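# Shift ball to other post's cup, reseat frame

## Task

Transfer the ball into the cup on the opposite post and set the frame back where it belongs, sitting on its rests. Both results must stay put with no robot holding or propping them. Finish by releasing everything and withdrawing the arms.

## Robot and tools

Hardware. There are six identical i2rt Big YAM arms named arm1 to arm6. Each has six revolute joints, a two-finger gripper and a wrist camera (armN_cam_wrist), which sits on top of the hand looking at the fingertips when joints 1 and 6 are at 0 and the hand points level and forward. A fixed room camera, cam_high, sees the scene from above. Each hand reaches roughly 1.0 m from its joint1 axis. Joints move at different speeds, so the hand can sweep a wide arc between postures.

Frames. Everything shares one scene frame: origin on the floor, +z up. The hand point is midway between the fingertips; its z axis runs along the fingers and its y axis is the direction the fingers open and close. Foot poses are never printed. All commands are in joint space, not Cartesian.

execute_actions. Argument actions is a list holding exactly one action object, or nothing (an empty list only returns state and images). The action is keyed by arm name; under each name put "joints", an object of absolute targets (not offsets) named joint1_rad ... joint6_rad in radians and gripper_m in metres. Each arm gets its own object, and you may name any subset of its joints. Ranges (done-tolerance in brackets): joint1_rad -2.879 to 2.879 (0.045), base yaw, positive is counter-clockwise seen from above, 0 points where the foot faces; joint2_rad 0 to 3.141 (0.14), shoulder, 0 has the upper arm lying back roughly level, increasing raises it and then brings it forward; joint3_rad 0 to 3.019 (0.09), elbow, 0 is fully folded, increasing opens it; joint4_rad -1.692 to 1.57 (0.055), hand pitch, positive tips fingers up; joint5_rad -1.57 to 1.57 (0.03), sideways hand swing, positive to the arm's right; joint6_rad -2.094 to 2.094 (0.035), hand roll, positive is clockwise viewed from behind; gripper_m 0 to 0.093 (0.003), the fingertip gap, with about 50 to 62 N per pad at most. All motions in one action start together and may finish at different moments; no action runs beyond 15 s. A joint or arm left out may keep driving toward its previous target. Any unknown key or out-of-range number makes the whole call rejected and nothing moves. Argument cameras selects which images come back: a list of camera names, or null/omitted/["all"] for every camera, [] for none; an unknown name rejects the call. Images are taken at the end; the "pictures" line lists their order. Wrist images are 616x616 fisheye, cam_high is 504x504.

wait(seconds): 0 to 10; commands nothing and returns state and images like an empty action.
zoom_image(camera, region): region is [x0, y0, x1, y1] in pixels of that camera's latest full image, top-left origin, no larger than 504 by 504.
read_manual(section): only "licences"; moves nothing.
finished_scene(scene): integer 1 or 2; ends the scene irreversibly after the last command has been held and reports success. Call it only once the result is stable.

Reading results. joint_positions gives current joint values; joint torques give each arm joint's total drive output (noisy, offset, nonzero even in free air). joint_status tells how each commanded motion ended: done; "off_target" (stopped short, possibly still pushing); "contact_stop" or "time_out" (target dropped, holds where it stopped, except that a timed-out joint may keep a target no farther than 0.375, 0.375, 0.113, 0.225, 0.075, 0.3 rad for joints 1 to 6 from where it stands and keep pushing, listed in on_its_own); "not_followed" (a self/inter-arm collision check blocked the arm's targets, shown by a "joint command not followed" line with a "cause:" line; the gripper part still runs, and the blocked targets may be retried with each later action until replaced or the path clears); "limit_stop_at_motor_heat" (re-send the target). on_its_own lists what the call did not command; "held at" is the target being held, not the position. If a call reports a stop, any later execute_actions, wait or finished_scene calls in the same reply are skipped.

Cautions. The arms do not stop on contact; they keep pressing, possibly hard. To relieve a push, command a joint to its reported position. Very small target changes may not move a joint. A joint holding a load sinks afterwards. Sustained load heats motors, also while you are thinking, since the robots hold the last command meanwhile: a MOTOR HOT line appears from 85 °C, and at 100 °C an OVER-TEMPERATURE FAULT drops that whole arm, gripper included. Two arms pressing hard on each other fails the run and a hard collision may; the collision check ignores fingers, gripper housings and wrist cameras and can react late. Arms do not coordinate, so one may keep moving while another is stuck. Loose objects may occasionally be nudged by outside pushes. Never knock anything off the work area or onto the floor; avoid drops, slips, slams and hard pushes.

Each tool is called after ">>>" by a JSON object that holds its "op" and its "data".

## Session

>>> {"op": "execute_actions", "data": {"actions": [{"arm1":{"joints":{"joint1_rad":0,"joint2_rad":1.2,"joint3_rad":1.2,"joint4_rad":-0.9,"joint5_rad":0,"joint6_rad":0}},"arm2":{"joints":{"joint1_rad":0,"joint2_rad":1.2,"joint3_rad":1.2,"joint4_rad":-0.9,"joint5_rad":0,"joint6_rad":0}},"arm3":{"joints":{"joint1_rad":0,"joint2_rad":1.2,"joint3_rad":1.2,"joint4_rad":-0.9,"joint5_rad":0,"joint6_rad":0}},"arm4":{"joints":{"joint1_rad":0,"joint2_rad":1.2,"joint3_rad":1.2,"joint4_rad":-0.9,"joint5_rad":0,"joint6_rad":0}},"arm5":{"joints":{"joint1_rad":0,"joint2_rad":1.2,"joint3_rad":1.2,"joint4_rad":-0.9,"joint5_rad":0,"joint6_rad":0}},"arm6":{"joints":{"joint1_rad":0,"joint2_rad":1.2,"joint3_rad":1.2,"joint4_rad":-0.9,"joint5_rad":0,"joint6_rad":0}}}]}}

Scene clock: 1.50 s.
Joint torques (N m, as the arm reports them, + toward a larger angle): arm1=[  0.83 -12.57  10.27   3.11   0.16  -0.05] | arm2=[ -1.68 -11.3    8.96   2.33  -0.23  -0.22] | arm3=[-0.67 -9.72 10.83  1.96  0.2  -0.03] | arm4=[  0.02 -10.78  10.84   2.67   0.34  -0.08] | arm5=[  0.94 -10.12   8.61   2.12   0.13  -0.08] | arm6=[-0.65 -9.25 12.48  2.06  0.2  -0.15]
Motor temperatures (°C, as the motors report them): arm1=[22 22 27 23 25 25] | arm2=[23 27 25 25 21 21] | arm3=[21 27 26 24 23 22] | arm4=[24 24 24 22 21 23] | arm5=[24 28 27 21 21 22] | arm6=[24 25 24 25 24 22]
arm1.joint_positions: joint1_rad=+0.013 joint2_rad=+1.214 joint3_rad=+1.177 joint4_rad=-0.926 joint5_rad=-0.004 joint6_rad=-0.010 gripper_m=+0.094
arm1.joint_status: all done
arm1.hand: x=-0.3840 y=+1.2578 z=+1.0698 quat_wxyz=(-0.249, -0.518, -0.803, +0.157) (m; scene frame)
arm2.joint_positions: joint1_rad=-0.005 joint2_rad=+1.204 joint3_rad=+1.197 joint4_rad=-0.920 joint5_rad=+0.004 joint6_rad=+0.011 gripper_m=+0.094
arm2.joint_status: all done
arm2.hand: x=-1.0708 y=+0.1677 z=+1.0692 quat_wxyz=(-0.316, -0.115, -0.941, +0.038) (m; scene frame)
arm3.joint_positions: joint1_rad=-0.001 joint2_rad=+1.208 joint3_rad=+1.189 joint4_rad=-0.925 joint5_rad=-0.004 joint6_rad=-0.011 gripper_m=+0.094
arm3.joint_status: all done
arm3.hand: x=-1.2013 y=-0.5743 z=+1.1288 quat_wxyz=(-0.301, +0.276, -0.909, -0.087) (m; scene frame)
arm4.joint_positions: joint1_rad=-0.009 joint2_rad=+1.210 joint3_rad=+1.189 joint4_rad=-0.926 joint5_rad=-0.004 joint6_rad=+0.008 gripper_m=+0.094
arm4.joint_status: all done
arm4.hand: x=-0.2316 y=-1.0207 z=+1.1464 quat_wxyz=(-0.226, +0.647, -0.696, -0.212) (m; scene frame)
arm5.joint_positions: joint1_rad=-0.008 joint2_rad=+1.213 joint3_rad=+1.192 joint4_rad=-0.924 joint5_rad=-0.002 joint6_rad=+0.009 gripper_m=+0.094
arm5.joint_status: all done
arm5.hand: x=+1.0137 y=-0.8877 z=+1.1464 quat_wxyz=(-0.138, +0.847, -0.439, -0.267) (m; scene frame)
arm6.joint_positions: joint1_rad=+0.006 joint2_rad=+1.209 joint3_rad=+1.189 joint4_rad=-0.915 joint5_rad=-0.004 joint6_rad=+0.013 gripper_m=+0.094
arm6.joint_status: all done
arm6.hand: x=+1.1541 y=+0.6710 z=+1.1470 quat_wxyz=(-0.155, -0.829, -0.465, +0.268) (m; scene frame)
pictures: arm1_cam_wrist, arm2_cam_wrist, arm3_cam_wrist, arm4_cam_wrist, arm5_cam_wrist, arm6_cam_wrist, cam_high
Images, in order (width x height): arm1_cam_wrist 616x616, arm2_cam_wrist 616x616, arm3_cam_wrist 616x616, arm4_cam_wrist 616x616, arm5_cam_wrist 616x616, arm6_cam_wrist 616x616, cam_high 504x504.

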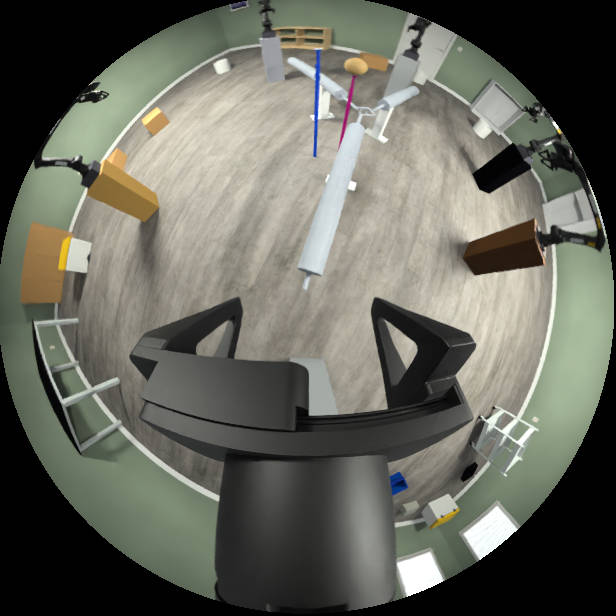

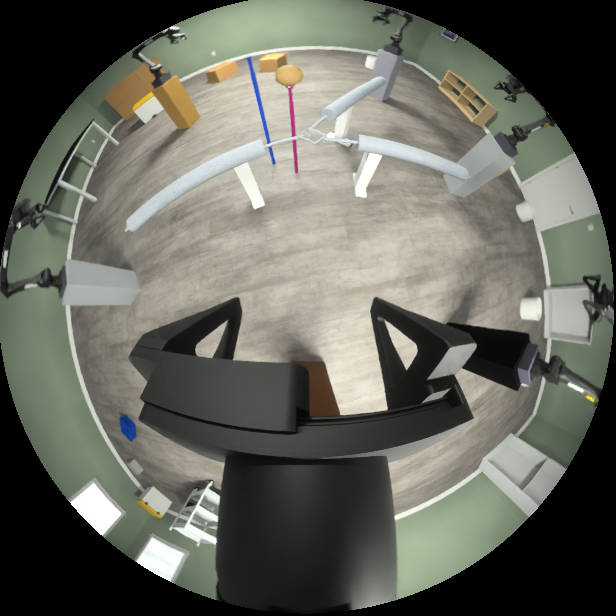

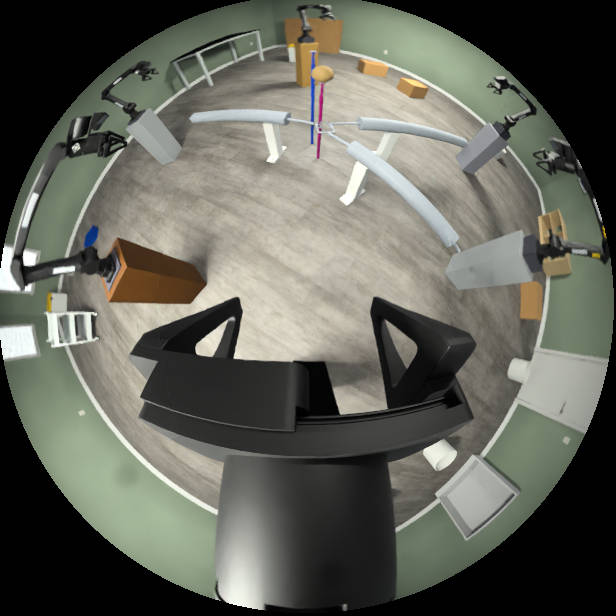

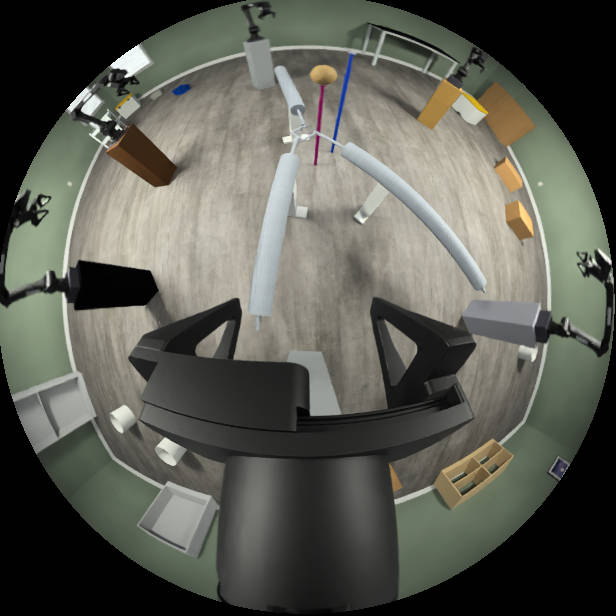

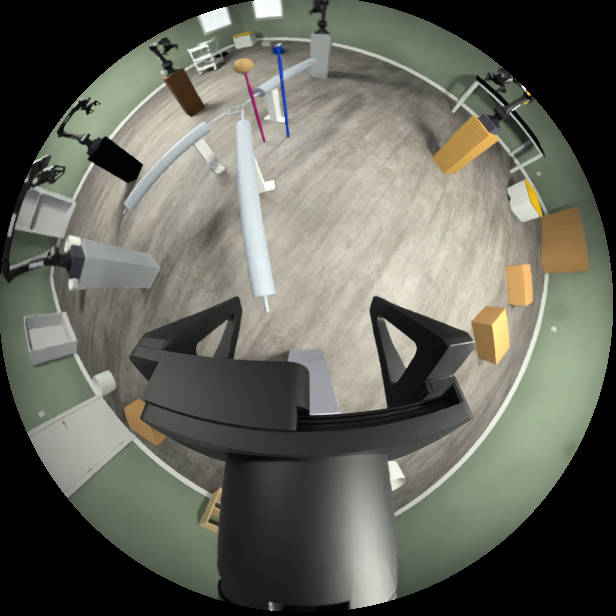

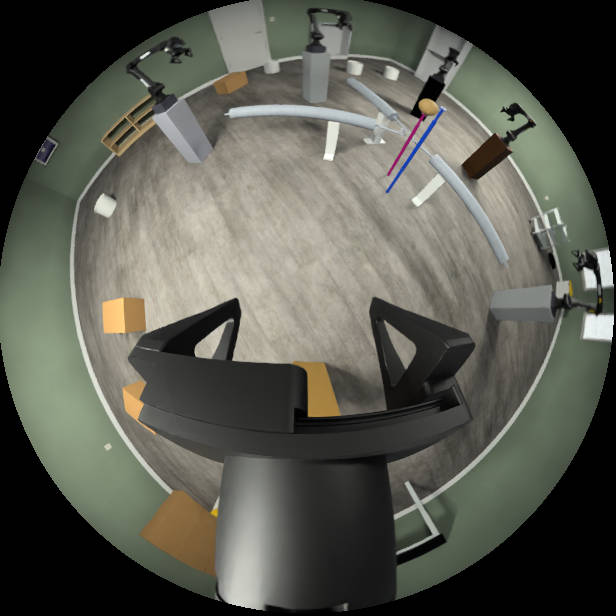

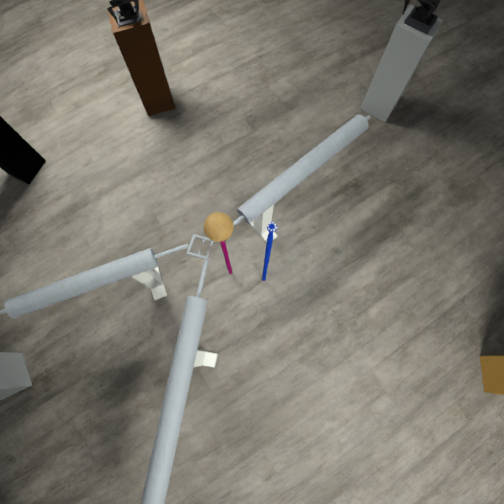

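>>> {"op": "execute_actions", "data": {"actions": [{"arm1":{"joints":{"joint1_rad":0.01,"joint2_rad":2.245,"joint3_rad":1.13,"joint4_rad":-0.13,"joint6_rad":0.34}},"arm4":{"joints":{"joint1_rad":0.48,"joint2_rad":2.37,"joint3_rad":0.897,"joint4_rad":0.205,"joint6_rad":0.74}},"arm5":{"joints":{"joint1_rad":0.36,"joint2_rad":2.39,"joint3_rad":1.07,"joint4_rad":0.06,"joint6_rad":0.25}},"arm2":{"joints":{"joint1_rad":0.25,"joint2_rad":2.2,"joint3_rad":1.9,"joint4_rad":0.45,"joint5_rad":0.5}},"arm3":{"joints":{"joint1_rad":-0.05,"joint2_rad":2.2,"joint3_rad":1.9,"joint4_rad":0.45}},"arm6":{"joints":{"joint1_rad":-0.45,"joint2_rad":2.6,"joint3_rad":1.9,"joint4_rad":1.0}}}]}}

Scene clock: 12.43 s.
Joint torques (N m, as the arm reports them, + toward a larger angle): arm1=[  2.2  -23.68   4.91   2.25   0.19  -0.07] | arm2=[ -2.3  -25.2   11.86   2.68   0.04  -0.18] | arm3=[ -1.33 -25.21  14.21   2.4    0.18  -0.03] | arm4=[ -1.12 -17.03   1.8    1.88   0.28   0.06] | arm5=[ -0.1  -17.06   2.35   1.41   0.06   0.06] | arm6=[ -0.33 -22.32  12.31   2.22   0.15  -0.17]
Motor temperatures (°C, as the motors report them): arm1=[22 22 29 23 25 25] | arm2=[23 28 29 25 21 21] | arm3=[21 28 29 24 23 22] | arm4=[24 25 25 22 21 23] | arm5=[24 28 29 21 21 22] | arm6=[24 26 26 25 24 22]
arm1.joint_positions: joint1_rad=+0.013 joint2_rad=+2.265 joint3_rad=+1.116 joint4_rad=-0.152 joint5_rad=-0.004 joint6_rad=+0.331 gripper_m=+0.094
arm1.joint_status: all done
arm1.hand: x=-0.3564 y=+1.2069 z=+0.5689 quat_wxyz=(-0.121, -0.670, -0.731, +0.046) (m; scene frame)
arm2.joint_positions: joint1_rad=+0.257 joint2_rad=+2.191 joint3_rad=+1.848 joint4_rad=+0.432 joint5_rad=+0.497 joint6_rad=+0.009 gripper_m=+0.094
arm2.joint_status: all done
arm2.hand: x=-0.6532 y=+0.2221 z=+1.0516 quat_wxyz=(-0.719, -0.174, -0.655, +0.153) (m; scene frame)
arm3.joint_positions: joint1_rad=-0.044 joint2_rad=+2.209 joint3_rad=+1.847 joint4_rad=+0.425 joint5_rad=-0.004 joint6_rad=-0.010 gripper_m=+0.094
arm3.joint_status: all done
arm3.hand: x=-0.8219 y=-0.3741 z=+1.1046 quat_wxyz=(-0.707, +0.186, -0.655, -0.189) (m; scene frame)
arm4.joint_positions: joint1_rad=+0.487 joint2_rad=+2.377 joint3_rad=+0.897 joint4_rad=+0.183 joint5_rad=-0.001 joint6_rad=+0.732 gripper_m=+0.094
arm4.joint_status: all done
arm4.hand: x=-0.4442 y=-1.0903 z=+0.5701 quat_wxyz=(-0.031, +0.587, -0.798, -0.134) (m; scene frame)
arm5.joint_positions: joint1_rad=+0.366 joint2_rad=+2.392 joint3_rad=+1.068 joint4_rad=+0.040 joint5_rad=+0.000 joint6_rad=+0.242 gripper_m=+0.094
arm5.joint_status: all done
arm5.hand: x=+0.8737 y=-1.0052 z=+0.5765 quat_wxyz=(-0.022, +0.909, -0.394, -0.133) (m; scene frame)
arm6.joint_positions: joint1_rad=-0.452 joint2_rad=+2.596 joint3_rad=+1.869 joint4_rad=+0.988 joint5_rad=-0.001 joint6_rad=+0.011 gripper_m=+0.094
arm6.joint_status: all done
arm6.hand: x=+0.6413 y=+0.5926 z=+0.9210 quat_wxyz=(-0.228, -0.586, -0.173, +0.758) (m; scene frame)
pictures: arm1_cam_wrist, arm2_cam_wrist, arm3_cam_wrist, arm4_cam_wrist, arm5_cam_wrist, arm6_cam_wrist, cam_high
Images, in order (width x height): arm1_cam_wrist 616x616, arm2_cam_wrist 616x616, arm3_cam_wrist 616x616, arm4_cam_wrist 616x616, arm5_cam_wrist 616x616, arm6_cam_wrist 616x616, cam_high 504x504.

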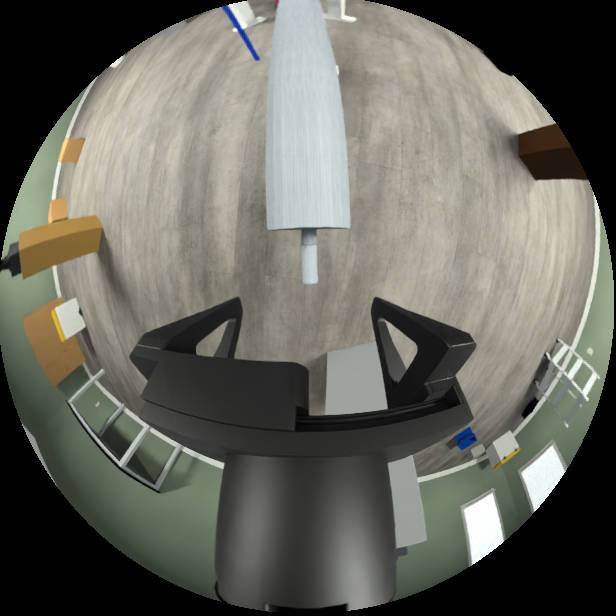

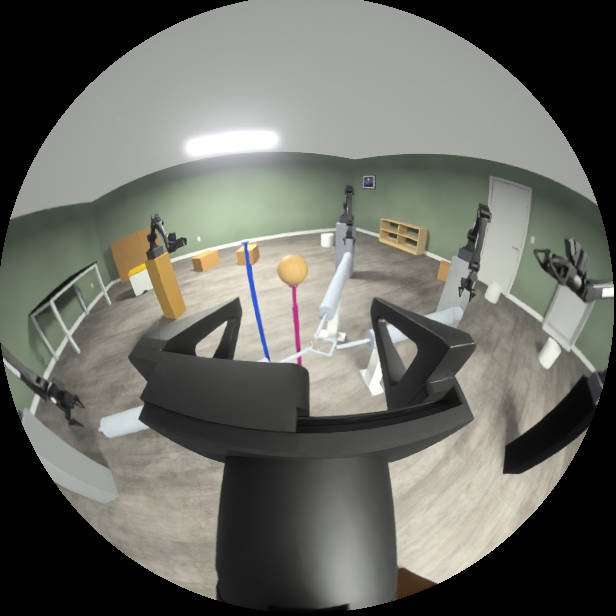

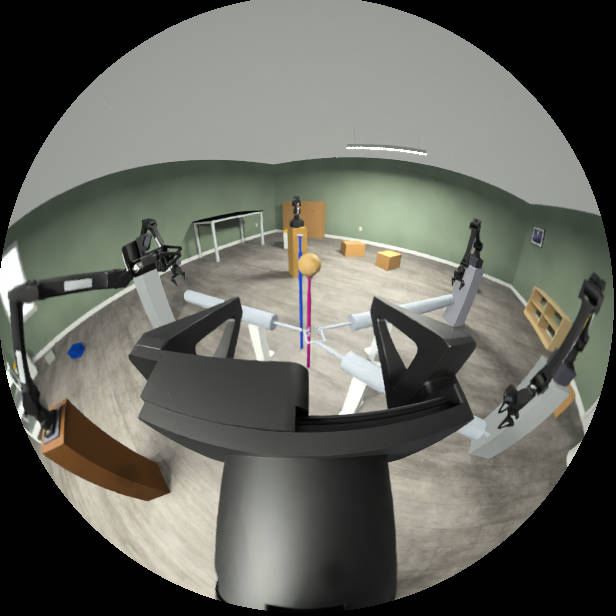

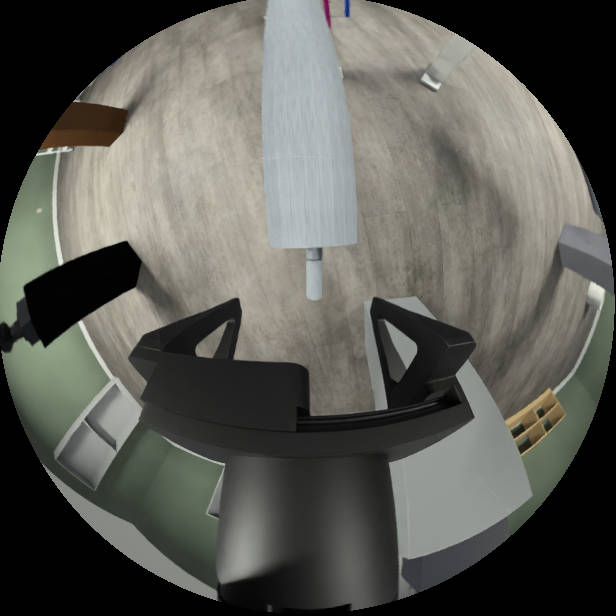

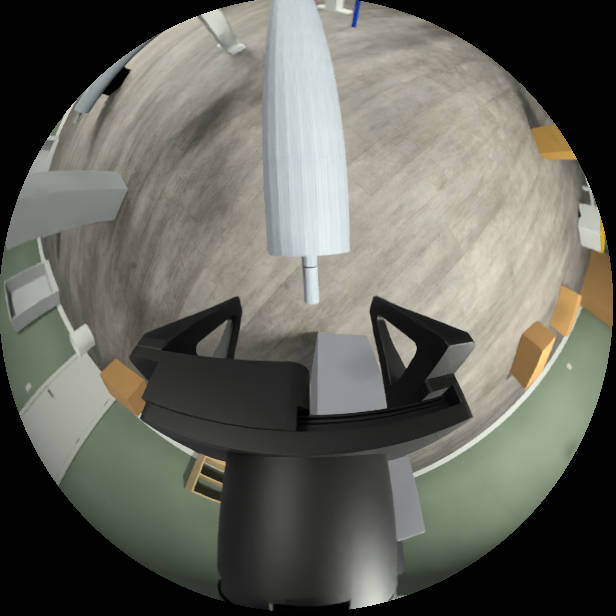

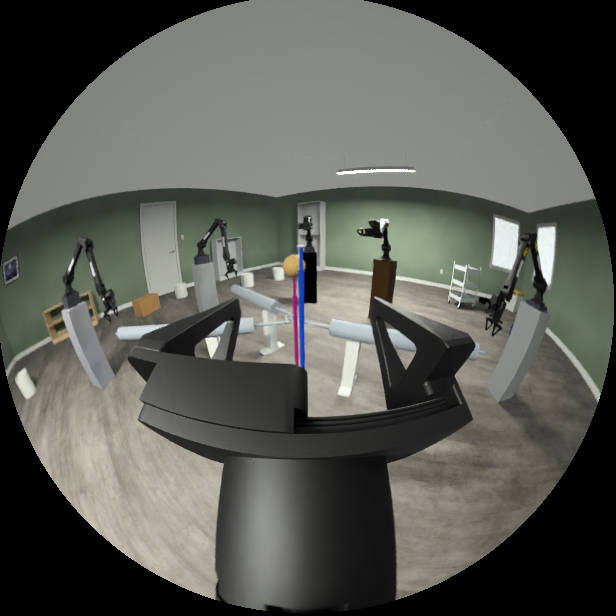

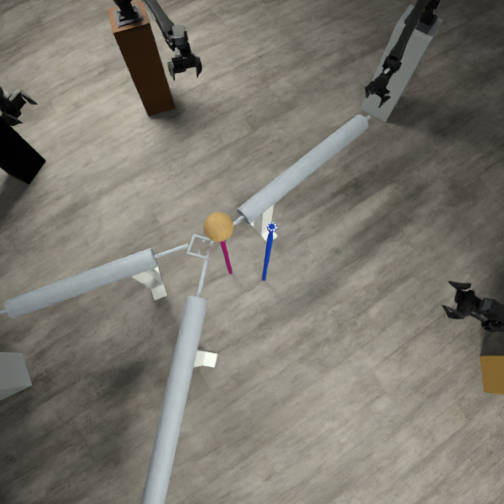

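>>> {"op": "execute_actions", "data": {"actions": [{"arm1":{"joints":{"joint2_rad":2.535,"joint3_rad":1.29,"joint4_rad":-0.01}},"arm4":{"joints":{"joint2_rad":2.675,"joint3_rad":1.066,"joint4_rad":0.33,"joint6_rad":0.70}},"arm5":{"joints":{"joint2_rad":2.675,"joint3_rad":1.22,"joint4_rad":0.18,"joint6_rad":0.18}}}], "cameras": ["arm1_cam_wrist","arm4_cam_wrist","arm5_cam_wrist"]}}

Scene clock: 17.63 s.
Joint torques (N m, as the arm reports them, + toward a larger angle): arm1=[  1.58 -25.29   3.8    1.58  -0.15  -0.07] | arm2=[ -2.48 -25.52  11.87   2.7    0.04  -0.18] | arm3=[ -1.36 -25.36  14.21   2.41   0.18  -0.03] | arm4=[ -0.83 -18.21   0.79   1.31   0.02   0.  ] | arm5=[ -0.57 -17.16   1.45   1.     0.04  -0.11] | arm6=[  0.48 -23.03  12.2    2.28   0.14  -0.13]
Motor temperatures (°C, as the motors report them): arm1=[22 23 28 23 25 25] | arm2=[23 29 30 25 21 21] | arm3=[21 29 31 24 23 22] | arm4=[24 25 25 22 21 23] | arm5=[24 29 28 21 21 22] | arm6=[24 27 27 25 24 22]
arm1.joint_positions: joint1_rad=+0.012 joint2_rad=+2.557 joint3_rad=+1.278 joint4_rad=-0.022 joint5_rad=+0.003 joint6_rad=+0.331 gripper_m=+0.094
arm1.joint_status: all done
arm1.hand: x=-0.3525 y=+1.1966 z=+0.4559 quat_wxyz=(-0.120, -0.671, -0.730, +0.049) (m; scene frame)
arm2.joint_positions: joint1_rad=+0.257 joint2_rad=+2.191 joint3_rad=+1.848 joint4_rad=+0.432 joint5_rad=+0.497 joint6_rad=+0.009 gripper_m=+0.094
arm2.joint_status: not commanded
arm2.hand: x=-0.6532 y=+0.2221 z=+1.0516 quat_wxyz=(-0.719, -0.174, -0.655, +0.153) (m; scene frame)
arm3.joint_positions: joint1_rad=-0.044 joint2_rad=+2.209 joint3_rad=+1.847 joint4_rad=+0.425 joint5_rad=-0.004 joint6_rad=-0.010 gripper_m=+0.094
arm3.joint_status: not commanded
arm3.hand: x=-0.8219 y=-0.3741 z=+1.1046 quat_wxyz=(-0.707, +0.186, -0.655, -0.189) (m; scene frame)
arm4.joint_positions: joint1_rad=+0.483 joint2_rad=+2.687 joint3_rad=+1.064 joint4_rad=+0.322 joint5_rad=+0.004 joint6_rad=+0.698 gripper_m=+0.094
arm4.joint_status: all done
arm4.hand: x=-0.4390 y=-1.0937 z=+0.4610 quat_wxyz=(-0.036, +0.599, -0.789, -0.131) (m; scene frame)
arm5.joint_positions: joint1_rad=+0.366 joint2_rad=+2.689 joint3_rad=+1.215 joint4_rad=+0.170 joint5_rad=+0.000 joint6_rad=+0.188 gripper_m=+0.094
arm5.joint_status: all done
arm5.hand: x=+0.8876 y=-1.0143 z=+0.4617 quat_wxyz=(-0.023, +0.920, -0.370, -0.122) (m; scene frame)
arm6.joint_positions: joint1_rad=-0.452 joint2_rad=+2.596 joint3_rad=+1.869 joint4_rad=+0.988 joint5_rad=-0.001 joint6_rad=+0.011 gripper_m=+0.094
arm6.joint_status: not commanded
arm6.hand: x=+0.6413 y=+0.5926 z=+0.9210 quat_wxyz=(-0.228, -0.586, -0.173, +0.758) (m; scene frame)
pictures: arm1_cam_wrist, arm4_cam_wrist, arm5_cam_wrist
Images, in order (width x height): arm1_cam_wrist 616x616, arm4_cam_wrist 616x616, arm5_cam_wrist 616x616.

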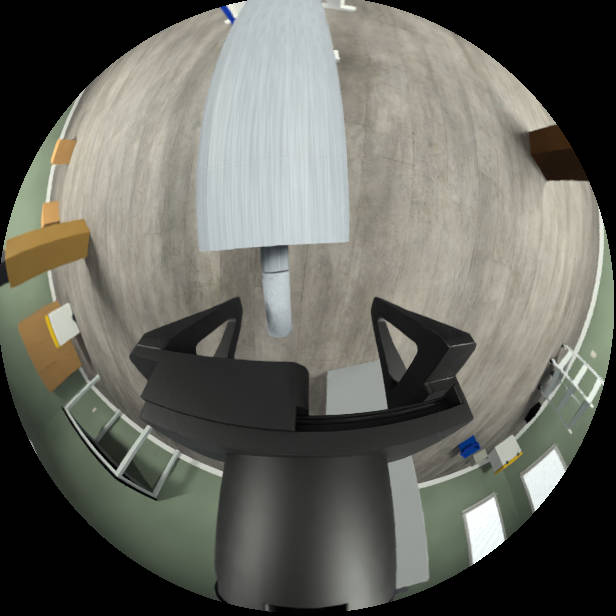

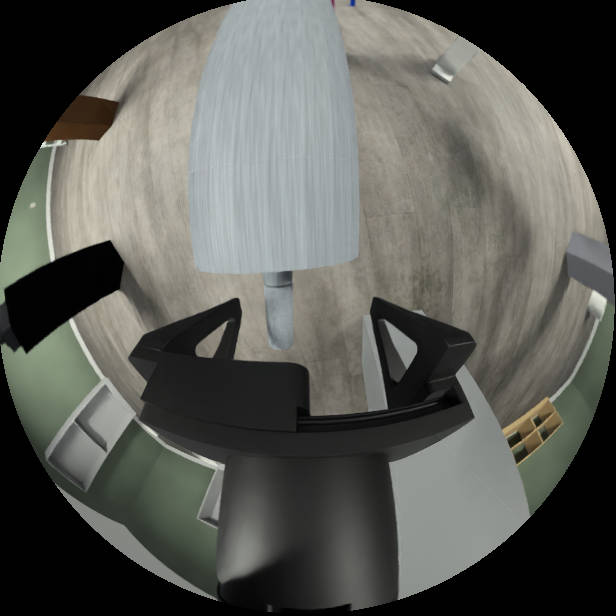

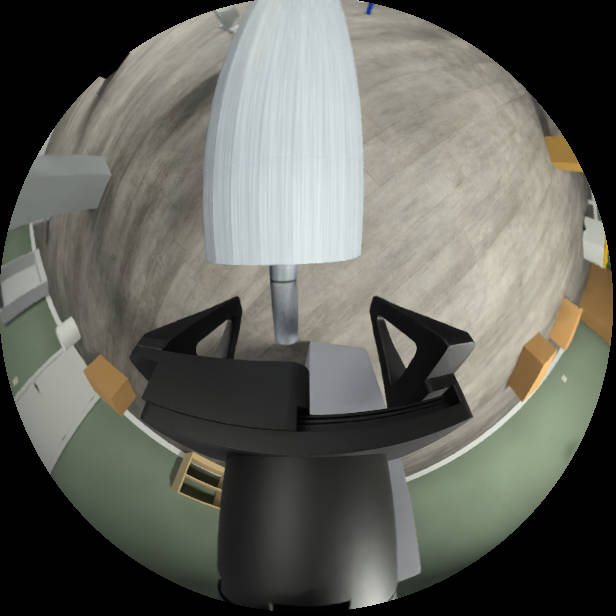

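>>> {"op": "execute_actions", "data": {"actions": [{"arm1":{"joints":{"joint1_rad":0.055,"joint2_rad":2.59,"joint3_rad":1.36,"joint4_rad":-0.03}},"arm4":{"joints":{"joint1_rad":0.52,"joint2_rad":2.725,"joint3_rad":1.126,"joint4_rad":0.31,"joint6_rad":0.70}},"arm5":{"joints":{"joint1_rad":0.40,"joint2_rad":2.725,"joint3_rad":1.26,"joint4_rad":0.185,"joint6_rad":0.19}}}], "cameras": ["arm1_cam_wrist","arm4_cam_wrist","arm5_cam_wrist","cam_high"]}}

Scene clock: 23.93 s.
Joint torques (N m, as the arm reports them, + toward a larger angle): arm1=[  2.3  -22.98   4.58   0.78  -0.04  -0.04] | arm2=[ -2.38 -25.37  11.69   2.7    0.05  -0.17] | arm3=[ -1.29 -25.33  14.22   2.39   0.19  -0.03] | arm4=[ -0.55 -16.72   1.07   0.56   0.02   0.01] | arm5=[ -0.47 -15.79   1.72   1.29   0.01   0.01] | arm6=[ -0.26 -23.14  12.33   2.27   0.15  -0.14]
Motor temperatures (°C, as the motors report them): arm1=[22 23 28 23 25 25] | arm2=[23 30 32 25 21 21] | arm3=[21 30 32 24 23 22] | arm4=[24 26 24 22 21 23] | arm5=[24 29 28 21 21 22] | arm6=[24 28 27 25 24 22]
arm1.joint_positions: joint1_rad=+0.051 joint2_rad=+2.585 joint3_rad=+1.340 joint4_rad=-0.022 joint5_rad=+0.003 joint6_rad=+0.331 gripper_m=+0.094
arm1.joint_status: all done
arm1.hand: x=-0.3218 y=+1.1834 z=+0.4524 quat_wxyz=(-0.137, -0.655, -0.741, +0.053) (m; scene frame)
arm2.joint_positions: joint1_rad=+0.257 joint2_rad=+2.191 joint3_rad=+1.848 joint4_rad=+0.432 joint5_rad=+0.497 joint6_rad=+0.009 gripper_m=+0.094
arm2.joint_status: not commanded
arm2.hand: x=-0.6532 y=+0.2221 z=+1.0516 quat_wxyz=(-0.719, -0.174, -0.655, +0.153) (m; scene frame)
arm3.joint_positions: joint1_rad=-0.044 joint2_rad=+2.209 joint3_rad=+1.847 joint4_rad=+0.425 joint5_rad=-0.004 joint6_rad=-0.010 gripper_m=+0.094
arm3.joint_status: not commanded
arm3.hand: x=-0.8219 y=-0.3741 z=+1.1046 quat_wxyz=(-0.707, +0.186, -0.655, -0.189) (m; scene frame)
arm4.joint_positions: joint1_rad=+0.518 joint2_rad=+2.716 joint3_rad=+1.124 joint4_rad=+0.322 joint5_rad=+0.004 joint6_rad=+0.698 gripper_m=+0.094
arm4.joint_status: all done
arm4.hand: x=-0.4625 y=-1.0804 z=+0.4518 quat_wxyz=(-0.036, +0.611, -0.777, -0.147) (m; scene frame)
arm5.joint_positions: joint1_rad=+0.399 joint2_rad=+2.705 joint3_rad=+1.252 joint4_rad=+0.170 joint5_rad=+0.000 joint6_rad=+0.188 gripper_m=+0.094
arm5.joint_status: all done
arm5.hand: x=+0.8665 y=-1.0210 z=+0.4576 quat_wxyz=(-0.023, +0.925, -0.354, -0.133) (m; scene frame)
arm6.joint_positions: joint1_rad=-0.452 joint2_rad=+2.596 joint3_rad=+1.869 joint4_rad=+0.988 joint5_rad=-0.001 joint6_rad=+0.011 gripper_m=+0.094
arm6.joint_status: not commanded
arm6.hand: x=+0.6413 y=+0.5926 z=+0.9210 quat_wxyz=(-0.228, -0.586, -0.173, +0.758) (m; scene frame)
pictures: arm1_cam_wrist, arm4_cam_wrist, arm5_cam_wrist, cam_high
Images, in order (width x height): arm1_cam_wrist 616x616, arm4_cam_wrist 616x616, arm5_cam_wrist 616x616, cam_high 504x504.

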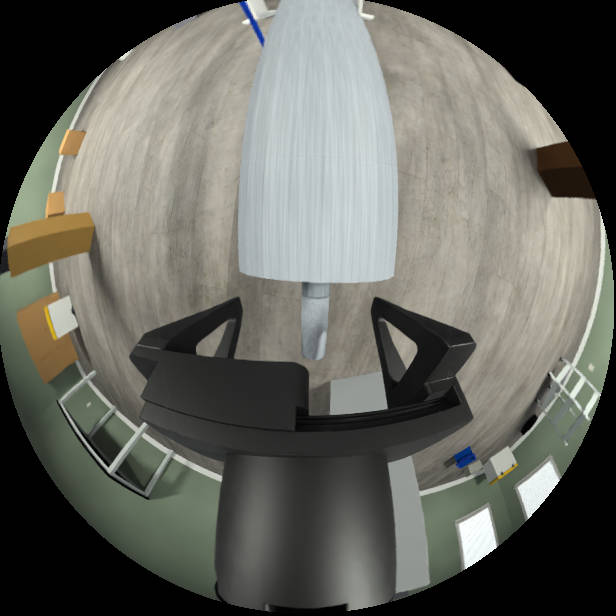

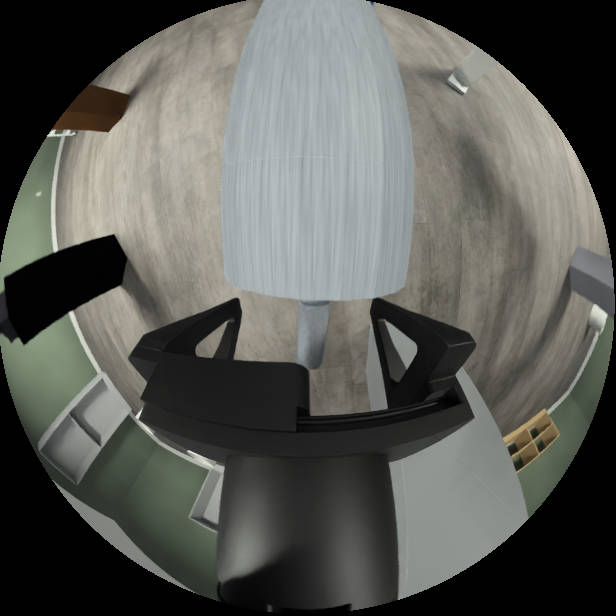

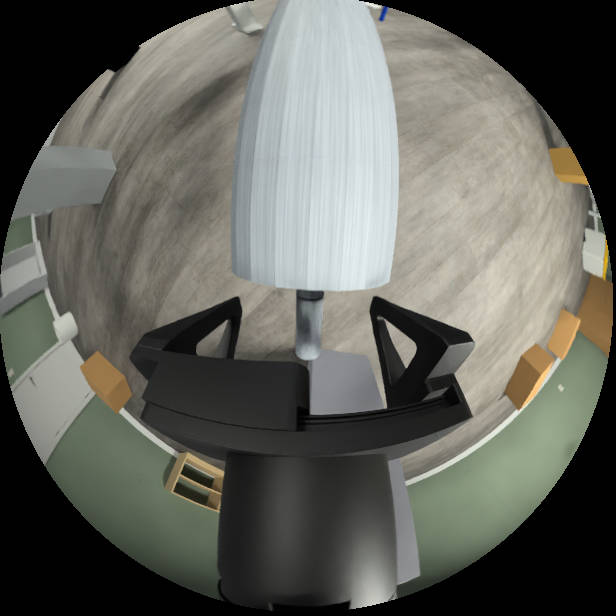

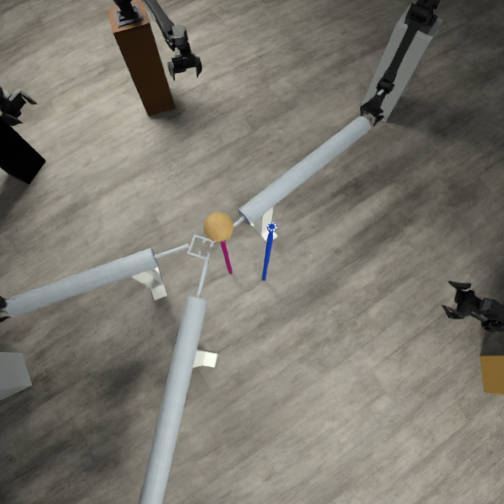

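>>> {"op": "execute_actions", "data": {"actions": [{"arm1":{"joints":{"joint2_rad":2.615,"joint6_rad":0.37}},"arm4":{"joints":{"joint2_rad":2.75,"joint4_rad":0.29,"joint6_rad":0.75}},"arm5":{"joints":{"joint2_rad":2.755,"joint6_rad":0.23}}}], "cameras": []}}

>>> {"op": "execute_actions", "data": {"actions": [{"arm1":{"joints":{"gripper_m":0}},"arm4":{"joints":{"gripper_m":0}},"arm5":{"joints":{"gripper_m":0}}}], "cameras": ["arm1_cam_wrist","arm4_cam_wrist","arm5_cam_wrist","cam_high"]}}

>>> {"op": "zoom_image", "data": {"camera": "cam_high", "region": [160, 180, 300, 320]}}

Scene clock: 27.67 s.
Joint torques (N m, as the arm reports them, + toward a larger angle): arm1=[  3.24 -23.72   4.64   0.75  -0.05  -0.03] | arm2=[ -1.98 -25.62  11.8    2.7    0.04  -0.16] | arm3=[ -1.4  -25.35  14.23   2.4    0.19  -0.03] | arm4=[ -0.54 -17.09   0.82   0.32   0.04   0.05] | arm5=[  1.08 -15.9    1.51   1.27   0.07   0.03] | arm6=[  0.79 -22.68  12.44   2.35   0.15  -0.14]
Motor temperatures (°C, as the motors report them): arm1=[22 24 28 23 25 25] | arm2=[23 30 32 25 21 21] | arm3=[21 30 33 24 23 22] | arm4=[24 26 24 22 21 23] | arm5=[24 29 28 21 21 22] | arm6=[24 28 28 25 24 22]
arm1.joint_positions: joint1_rad=+0.051 joint2_rad=+2.615 joint3_rad=+1.340 joint4_rad=-0.022 joint5_rad=+0.003 joint6_rad=+0.360 gripper_m=+0.094
arm1.joint_status: all done
arm1.hand: x=-0.3279 y=+1.1962 z=+0.4361 quat_wxyz=(-0.124, -0.667, -0.733, +0.045) (m; scene frame)
arm2.joint_positions: joint1_rad=+0.257 joint2_rad=+2.191 joint3_rad=+1.848 joint4_rad=+0.432 joint5_rad=+0.497 joint6_rad=+0.009 gripper_m=+0.094
arm2.joint_status: not commanded
arm2.hand: x=-0.6532 y=+0.2221 z=+1.0516 quat_wxyz=(-0.719, -0.174, -0.655, +0.153) (m; scene frame)
arm3.joint_positions: joint1_rad=-0.044 joint2_rad=+2.209 joint3_rad=+1.847 joint4_rad=+0.425 joint5_rad=-0.004 joint6_rad=-0.010 gripper_m=+0.094
arm3.joint_status: not commanded
arm3.hand: x=-0.8219 y=-0.3741 z=+1.1046 quat_wxyz=(-0.707, +0.186, -0.655, -0.189) (m; scene frame)
arm4.joint_positions: joint1_rad=+0.518 joint2_rad=+2.747 joint3_rad=+1.124 joint4_rad=+0.305 joint5_rad=+0.004 joint6_rad=+0.742 gripper_m=+0.094
arm4.joint_status: all done
arm4.hand: x=-0.4535 y=-1.0984 z=+0.4374 quat_wxyz=(-0.029, +0.596, -0.793, -0.125) (m; scene frame)
arm5.joint_positions: joint1_rad=+0.399 joint2_rad=+2.746 joint3_rad=+1.252 joint4_rad=+0.170 joint5_rad=+0.000 joint6_rad=+0.221 gripper_m=+0.094
arm5.joint_status: all done
arm5.hand: x=+0.8850 y=-1.0321 z=+0.4388 quat_wxyz=(-0.017, +0.922, -0.371, -0.113) (m; scene frame)
arm6.joint_positions: joint1_rad=-0.452 joint2_rad=+2.596 joint3_rad=+1.869 joint4_rad=+0.988 joint5_rad=-0.001 joint6_rad=+0.011 gripper_m=+0.094
arm6.joint_status: not commanded
arm6.hand: x=+0.6413 y=+0.5926 z=+0.9210 quat_wxyz=(-0.228, -0.586, -0.173, +0.758) (m; scene frame)
pictures: none
No camera images: the call's "cameras" was empty. Leave "cameras" out to get every camera's image.

Scene clock: 28.40 s.
Joint torques (N m, as the arm reports them, + toward a larger angle): arm1=[  2.65 -24.4    4.35   0.77  -0.15  -0.07] | arm2=[ -2.07 -25.27  12.04   2.68   0.06  -0.17] | arm3=[ -1.35 -25.37  14.22   2.39   0.18  -0.03] | arm4=[ -0.76 -16.83   0.37   0.39   0.57  -0.06] | arm5=[  0.73 -15.93   1.32   1.02  -0.15   0.08] | arm6=[ -0.61 -22.86  12.28   2.48   0.13  -0.2 ]
Motor temperatures (°C, as the motors report them): arm1=[22 24 28 23 25 25] | arm2=[23 30 32 25 21 21] | arm3=[21 30 33 24 23 22] | arm4=[24 26 24 22 21 23] | arm5=[24 29 28 21 21 22] | arm6=[24 28 28 25 24 22]
arm1.joint_positions: joint1_rad=+0.050 joint2_rad=+2.616 joint3_rad=+1.341 joint4_rad=-0.022 joint5_rad=+0.005 joint6_rad=+0.360 gripper_m=+0.019
arm1.joint_status: gripper_m off_target (ended at +0.019, target +0.000)
arm1.hand: x=-0.3287 y=+1.1960 z=+0.4357 quat_wxyz=(-0.123, -0.667, -0.733, +0.046) (m; scene frame)
arm2.joint_positions: joint1_rad=+0.257 joint2_rad=+2.191 joint3_rad=+1.848 joint4_rad=+0.432 joint5_rad=+0.497 joint6_rad=+0.009 gripper_m=+0.094
arm2.joint_status: not commanded
arm2.hand: x=-0.6532 y=+0.2221 z=+1.0516 quat_wxyz=(-0.719, -0.174, -0.655, +0.153) (m; scene frame)
arm3.joint_positions: joint1_rad=-0.044 joint2_rad=+2.209 joint3_rad=+1.847 joint4_rad=+0.425 joint5_rad=-0.004 joint6_rad=-0.010 gripper_m=+0.094
arm3.joint_status: not commanded
arm3.hand: x=-0.8219 y=-0.3741 z=+1.1046 quat_wxyz=(-0.707, +0.186, -0.655, -0.189) (m; scene frame)
arm4.joint_positions: joint1_rad=+0.522 joint2_rad=+2.746 joint3_rad=+1.130 joint4_rad=+0.304 joint5_rad=-0.007 joint6_rad=+0.755 gripper_m=+0.018
arm4.joint_status: gripper_m off_target (ended at +0.018, target +0.000)
arm4.hand: x=-0.4585 y=-1.0966 z=+0.4379 quat_wxyz=(-0.023, +0.592, -0.795, -0.128) (m; scene frame)
arm5.joint_positions: joint1_rad=+0.398 joint2_rad=+2.746 joint3_rad=+1.252 joint4_rad=+0.170 joint5_rad=+0.004 joint6_rad=+0.220 gripper_m=+0.019
arm5.joint_status: gripper_m off_target (ended at +0.019, target +0.000)
arm5.hand: x=+0.8858 y=-1.0311 z=+0.4386 quat_wxyz=(-0.020, +0.922, -0.371, -0.113) (m; scene frame)
arm6.joint_positions: joint1_rad=-0.452 joint2_rad=+2.596 joint3_rad=+1.869 joint4_rad=+0.988 joint5_rad=-0.001 joint6_rad=+0.011 gripper_m=+0.094
arm6.joint_status: not commanded
arm6.hand: x=+0.6413 y=+0.5926 z=+0.9210 quat_wxyz=(-0.228, -0.586, -0.173, +0.758) (m; scene frame)
pictures: arm1_cam_wrist, arm4_cam_wrist, arm5_cam_wrist, cam_high
Images, in order (width x height): arm1_cam_wrist 616x616, arm4_cam_wrist 616x616, arm5_cam_wrist 616x616, cam_high 504x504.

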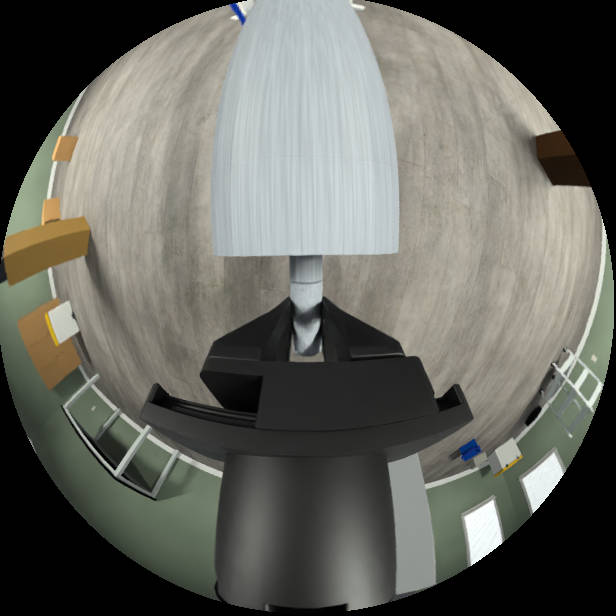

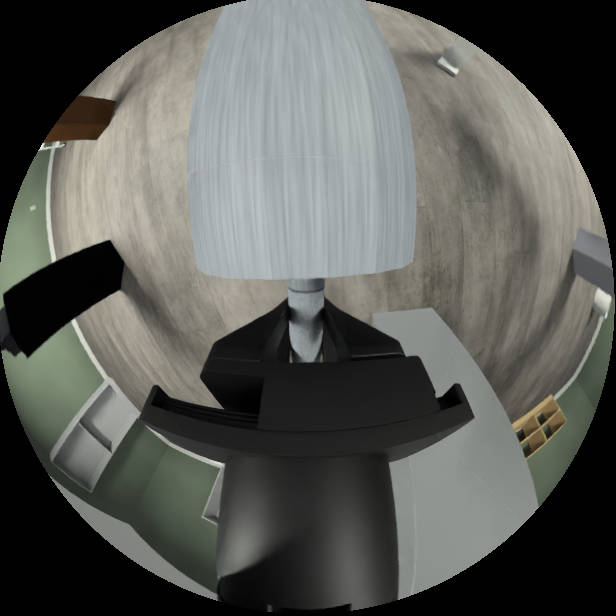

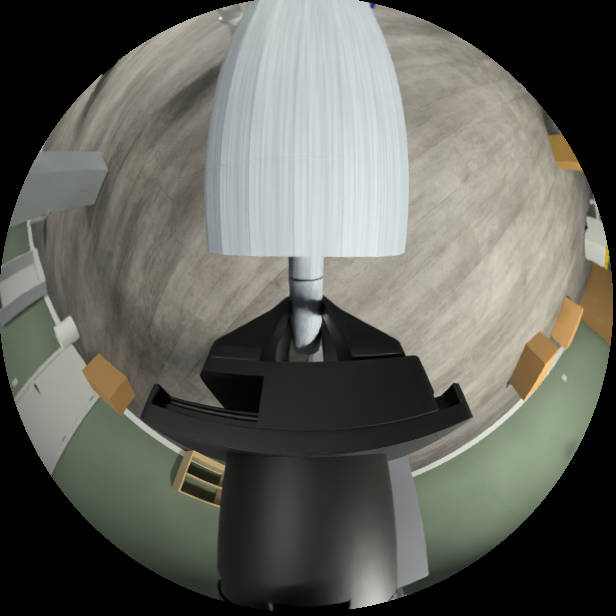

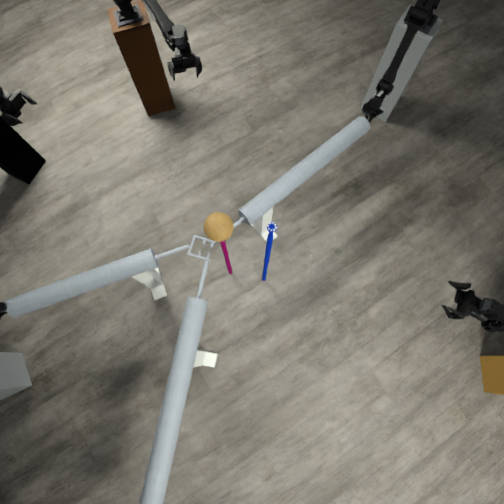

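Region (160, 180, 300, 320) of cam_high's 504x504 image, scaled by 3.600, with more detail than that image has.

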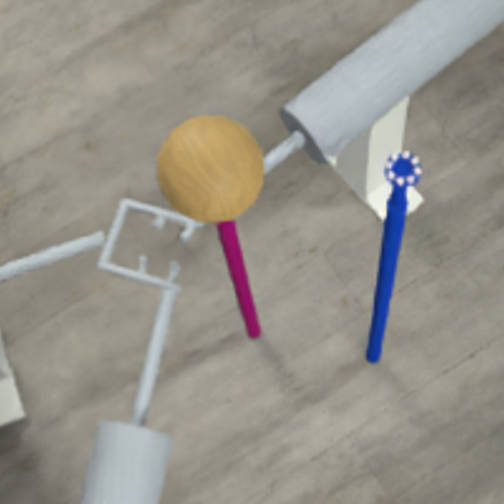

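>>> {"op": "execute_actions", "data": {"actions": [{"arm1":{"joints":{"joint2_rad":2.345,"joint3_rad":1.22,"joint4_rad":-0.14}},"arm4":{"joints":{"joint2_rad":2.455,"joint3_rad":0.948,"joint4_rad":0.225}},"arm5":{"joints":{"joint2_rad":2.46,"joint3_rad":1.062,"joint4_rad":0.12}},"arm6":{"joints":{"joint1_rad":-0.6,"joint5_rad":-0.3,"joint4_rad":0.9}}}], "cameras": []}}

>>> {"op": "execute_actions", "data": {"actions": [{"arm1":{"joints":{"joint2_rad":1.995,"joint3_rad":1.165,"joint4_rad":-0.42}},"arm4":{"joints":{"joint2_rad":2.005,"joint3_rad":0.808,"joint4_rad":-0.075}},"arm5":{"joints":{"joint2_rad":2.04,"joint3_rad":0.92,"joint4_rad":-0.148}}}], "cameras": ["cam_high","arm2_cam_wrist","arm3_cam_wrist","arm6_cam_wrist"]}}

Scene clock: 40.70 s.
Joint torques (N m, as the arm reports them, + toward a larger angle): arm1=[  2.57 -26.08   4.29   0.96  -0.06  -0.02] | arm2=[ -2.03 -25.31  11.83   2.65   0.02  -0.19] | arm3=[ -1.35 -25.32  14.23   2.4    0.19  -0.03] | arm4=[ -0.48 -18.75   1.31   0.61   0.48  -0.03] | arm5=[  1.18 -18.02   1.36   0.39  -0.27   0.13] | arm6=[ -1.43 -22.79  12.37   1.47   0.01  -0.15]
Motor temperatures (°C, as the motors report them): arm1=[22 24 27 23 25 25] | arm2=[23 31 34 25 21 21] | arm3=[21 31 35 24 23 22] | arm4=[24 26 24 22 21 23] | arm5=[24 30 27 21 21 22] | arm6=[24 29 28 25 24 22]
arm1.joint_positions: joint1_rad=+0.050 joint2_rad=+2.374 joint3_rad=+1.211 joint4_rad=-0.133 joint5_rad=+0.002 joint6_rad=+0.359 gripper_m=+0.019
arm1.joint_status: all done
arm1.hand: x=-0.3294 y=+1.1963 z=+0.5335 quat_wxyz=(-0.124, -0.667, -0.733, +0.045) (m; scene frame)
arm2.joint_positions: joint1_rad=+0.257 joint2_rad=+2.191 joint3_rad=+1.848 joint4_rad=+0.432 joint5_rad=+0.497 joint6_rad=+0.009 gripper_m=+0.094
arm2.joint_status: not commanded
arm2.hand: x=-0.6532 y=+0.2221 z=+1.0516 quat_wxyz=(-0.719, -0.174, -0.655, +0.153) (m; scene frame)
arm3.joint_positions: joint1_rad=-0.044 joint2_rad=+2.209 joint3_rad=+1.847 joint4_rad=+0.425 joint5_rad=-0.004 joint6_rad=-0.010 gripper_m=+0.094
arm3.joint_status: not commanded
arm3.hand: x=-0.8219 y=-0.3741 z=+1.1046 quat_wxyz=(-0.707, +0.186, -0.655, -0.189) (m; scene frame)
arm4.joint_positions: joint1_rad=+0.519 joint2_rad=+2.478 joint3_rad=+0.947 joint4_rad=+0.234 joint5_rad=-0.006 joint6_rad=+0.753 gripper_m=+0.018
arm4.joint_status: all done
arm4.hand: x=-0.4579 y=-1.0958 z=+0.5354 quat_wxyz=(-0.025, +0.591, -0.795, -0.136) (m; scene frame)
arm5.joint_positions: joint1_rad=+0.395 joint2_rad=+2.485 joint3_rad=+1.062 joint4_rad=+0.123 joint5_rad=+0.006 joint6_rad=+0.215 gripper_m=+0.019
arm5.joint_status: all done
arm5.hand: x=+0.8863 y=-1.0292 z=+0.5373 quat_wxyz=(-0.023, +0.921, -0.369, -0.125) (m; scene frame)
arm6.joint_positions: joint1_rad=-0.596 joint2_rad=+2.596 joint3_rad=+1.869 joint4_rad=+0.907 joint5_rad=-0.296 joint6_rad=+0.011 gripper_m=+0.094
arm6.joint_status: all done
arm6.hand: x=+0.6022 y=+0.6628 z=+0.9009 quat_wxyz=(-0.257, -0.597, -0.245, +0.719) (m; scene frame)
pictures: none
No camera images: the call's "cameras" was empty. Leave "cameras" out to get every camera's image.

Scene clock: 41.93 s.
Joint torques (N m, as the arm reports them, + toward a larger angle): arm1=[  2.44 -24.11   7.13   0.94  -0.02  -0.04] | arm2=[ -2.34 -25.44  12.09   2.62   0.03  -0.16] | arm3=[ -1.35 -25.34  14.23   2.4    0.19  -0.03] | arm4=[ -0.77 -17.6    4.13   0.69   0.39  -0.06] | arm5=[  0.33 -17.13   3.47   0.43  -0.29   0.14] | arm6=[ -0.98 -23.01  12.37   1.42  -0.04  -0.16]
Motor temperatures (°C, as the motors report them): arm1=[22 24 27 23 25 25] | arm2=[23 31 34 25 21 21] | arm3=[21 32 35 24 23 22] | arm4=[24 26 24 22 21 23] | arm5=[24 30 27 21 21 22] | arm6=[24 29 28 25 24 22]
arm1.joint_positions: joint1_rad=+0.050 joint2_rad=+2.027 joint3_rad=+1.144 joint4_rad=-0.418 joint5_rad=+0.001 joint6_rad=+0.359 gripper_m=+0.019
arm1.joint_status: all done
arm1.hand: x=-0.3307 y=+1.1962 z=+0.6848 quat_wxyz=(-0.122, -0.667, -0.734, +0.044) (m; scene frame)
arm2.joint_positions: joint1_rad=+0.257 joint2_rad=+2.191 joint3_rad=+1.848 joint4_rad=+0.432 joint5_rad=+0.497 joint6_rad=+0.009 gripper_m=+0.094
arm2.joint_status: not commanded
arm2.hand: x=-0.6532 y=+0.2221 z=+1.0516 quat_wxyz=(-0.719, -0.174, -0.655, +0.153) (m; scene frame)
arm3.joint_positions: joint1_rad=-0.044 joint2_rad=+2.209 joint3_rad=+1.847 joint4_rad=+0.425 joint5_rad=-0.004 joint6_rad=-0.010 gripper_m=+0.094
arm3.joint_status: not commanded
arm3.hand: x=-0.8219 y=-0.3741 z=+1.1046 quat_wxyz=(-0.707, +0.186, -0.655, -0.189) (m; scene frame)
arm4.joint_positions: joint1_rad=+0.521 joint2_rad=+2.034 joint3_rad=+0.803 joint4_rad=-0.068 joint5_rad=-0.004 joint6_rad=+0.755 gripper_m=+0.018
arm4.joint_status: all done
arm4.hand: x=-0.4597 y=-1.0957 z=+0.6856 quat_wxyz=(-0.026, +0.591, -0.795, -0.135) (m; scene frame)
arm5.joint_positions: joint1_rad=+0.396 joint2_rad=+2.068 joint3_rad=+0.921 joint4_rad=-0.143 joint5_rad=+0.006 joint6_rad=+0.214 gripper_m=+0.019
arm5.joint_status: all done
arm5.hand: x=+0.8827 y=-1.0271 z=+0.6905 quat_wxyz=(-0.024, +0.920, -0.369, -0.130) (m; scene frame)
arm6.joint_positions: joint1_rad=-0.596 joint2_rad=+2.596 joint3_rad=+1.869 joint4_rad=+0.907 joint5_rad=-0.296 joint6_rad=+0.011 gripper_m=+0.094
arm6.joint_status: not commanded
arm6.hand: x=+0.6022 y=+0.6628 z=+0.9009 quat_wxyz=(-0.257, -0.597, -0.245, +0.719) (m; scene frame)
pictures: arm2_cam_wrist, arm3_cam_wrist, arm6_cam_wrist, cam_high
Images, in order (width x height): arm2_cam_wrist 616x616, arm3_cam_wrist 616x616, arm6_cam_wrist 616x616, cam_high 504x504.

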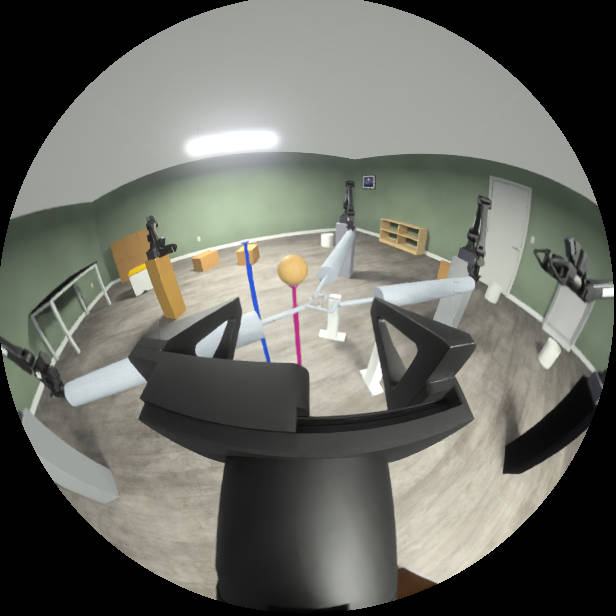

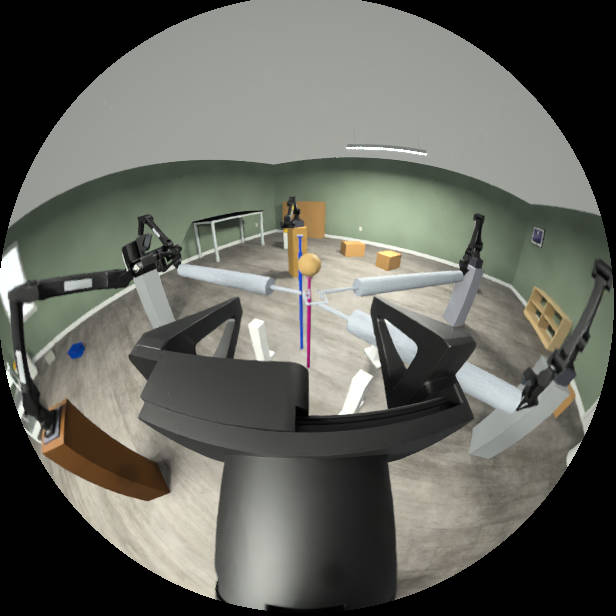

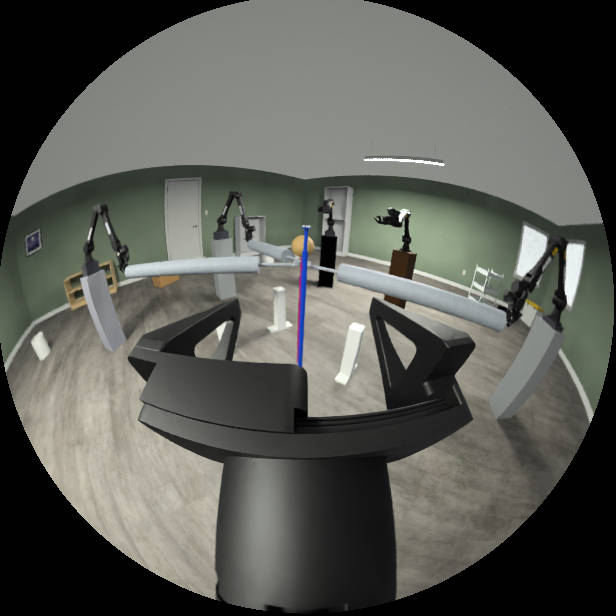

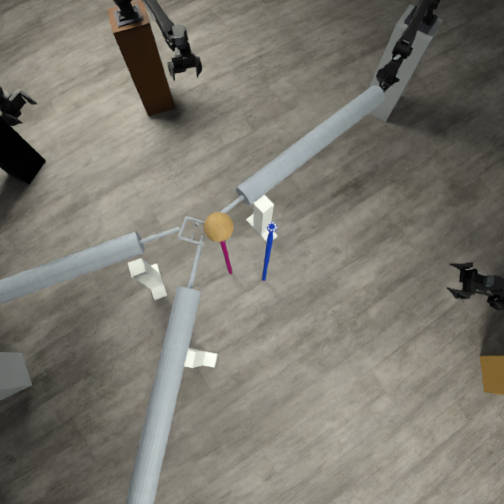

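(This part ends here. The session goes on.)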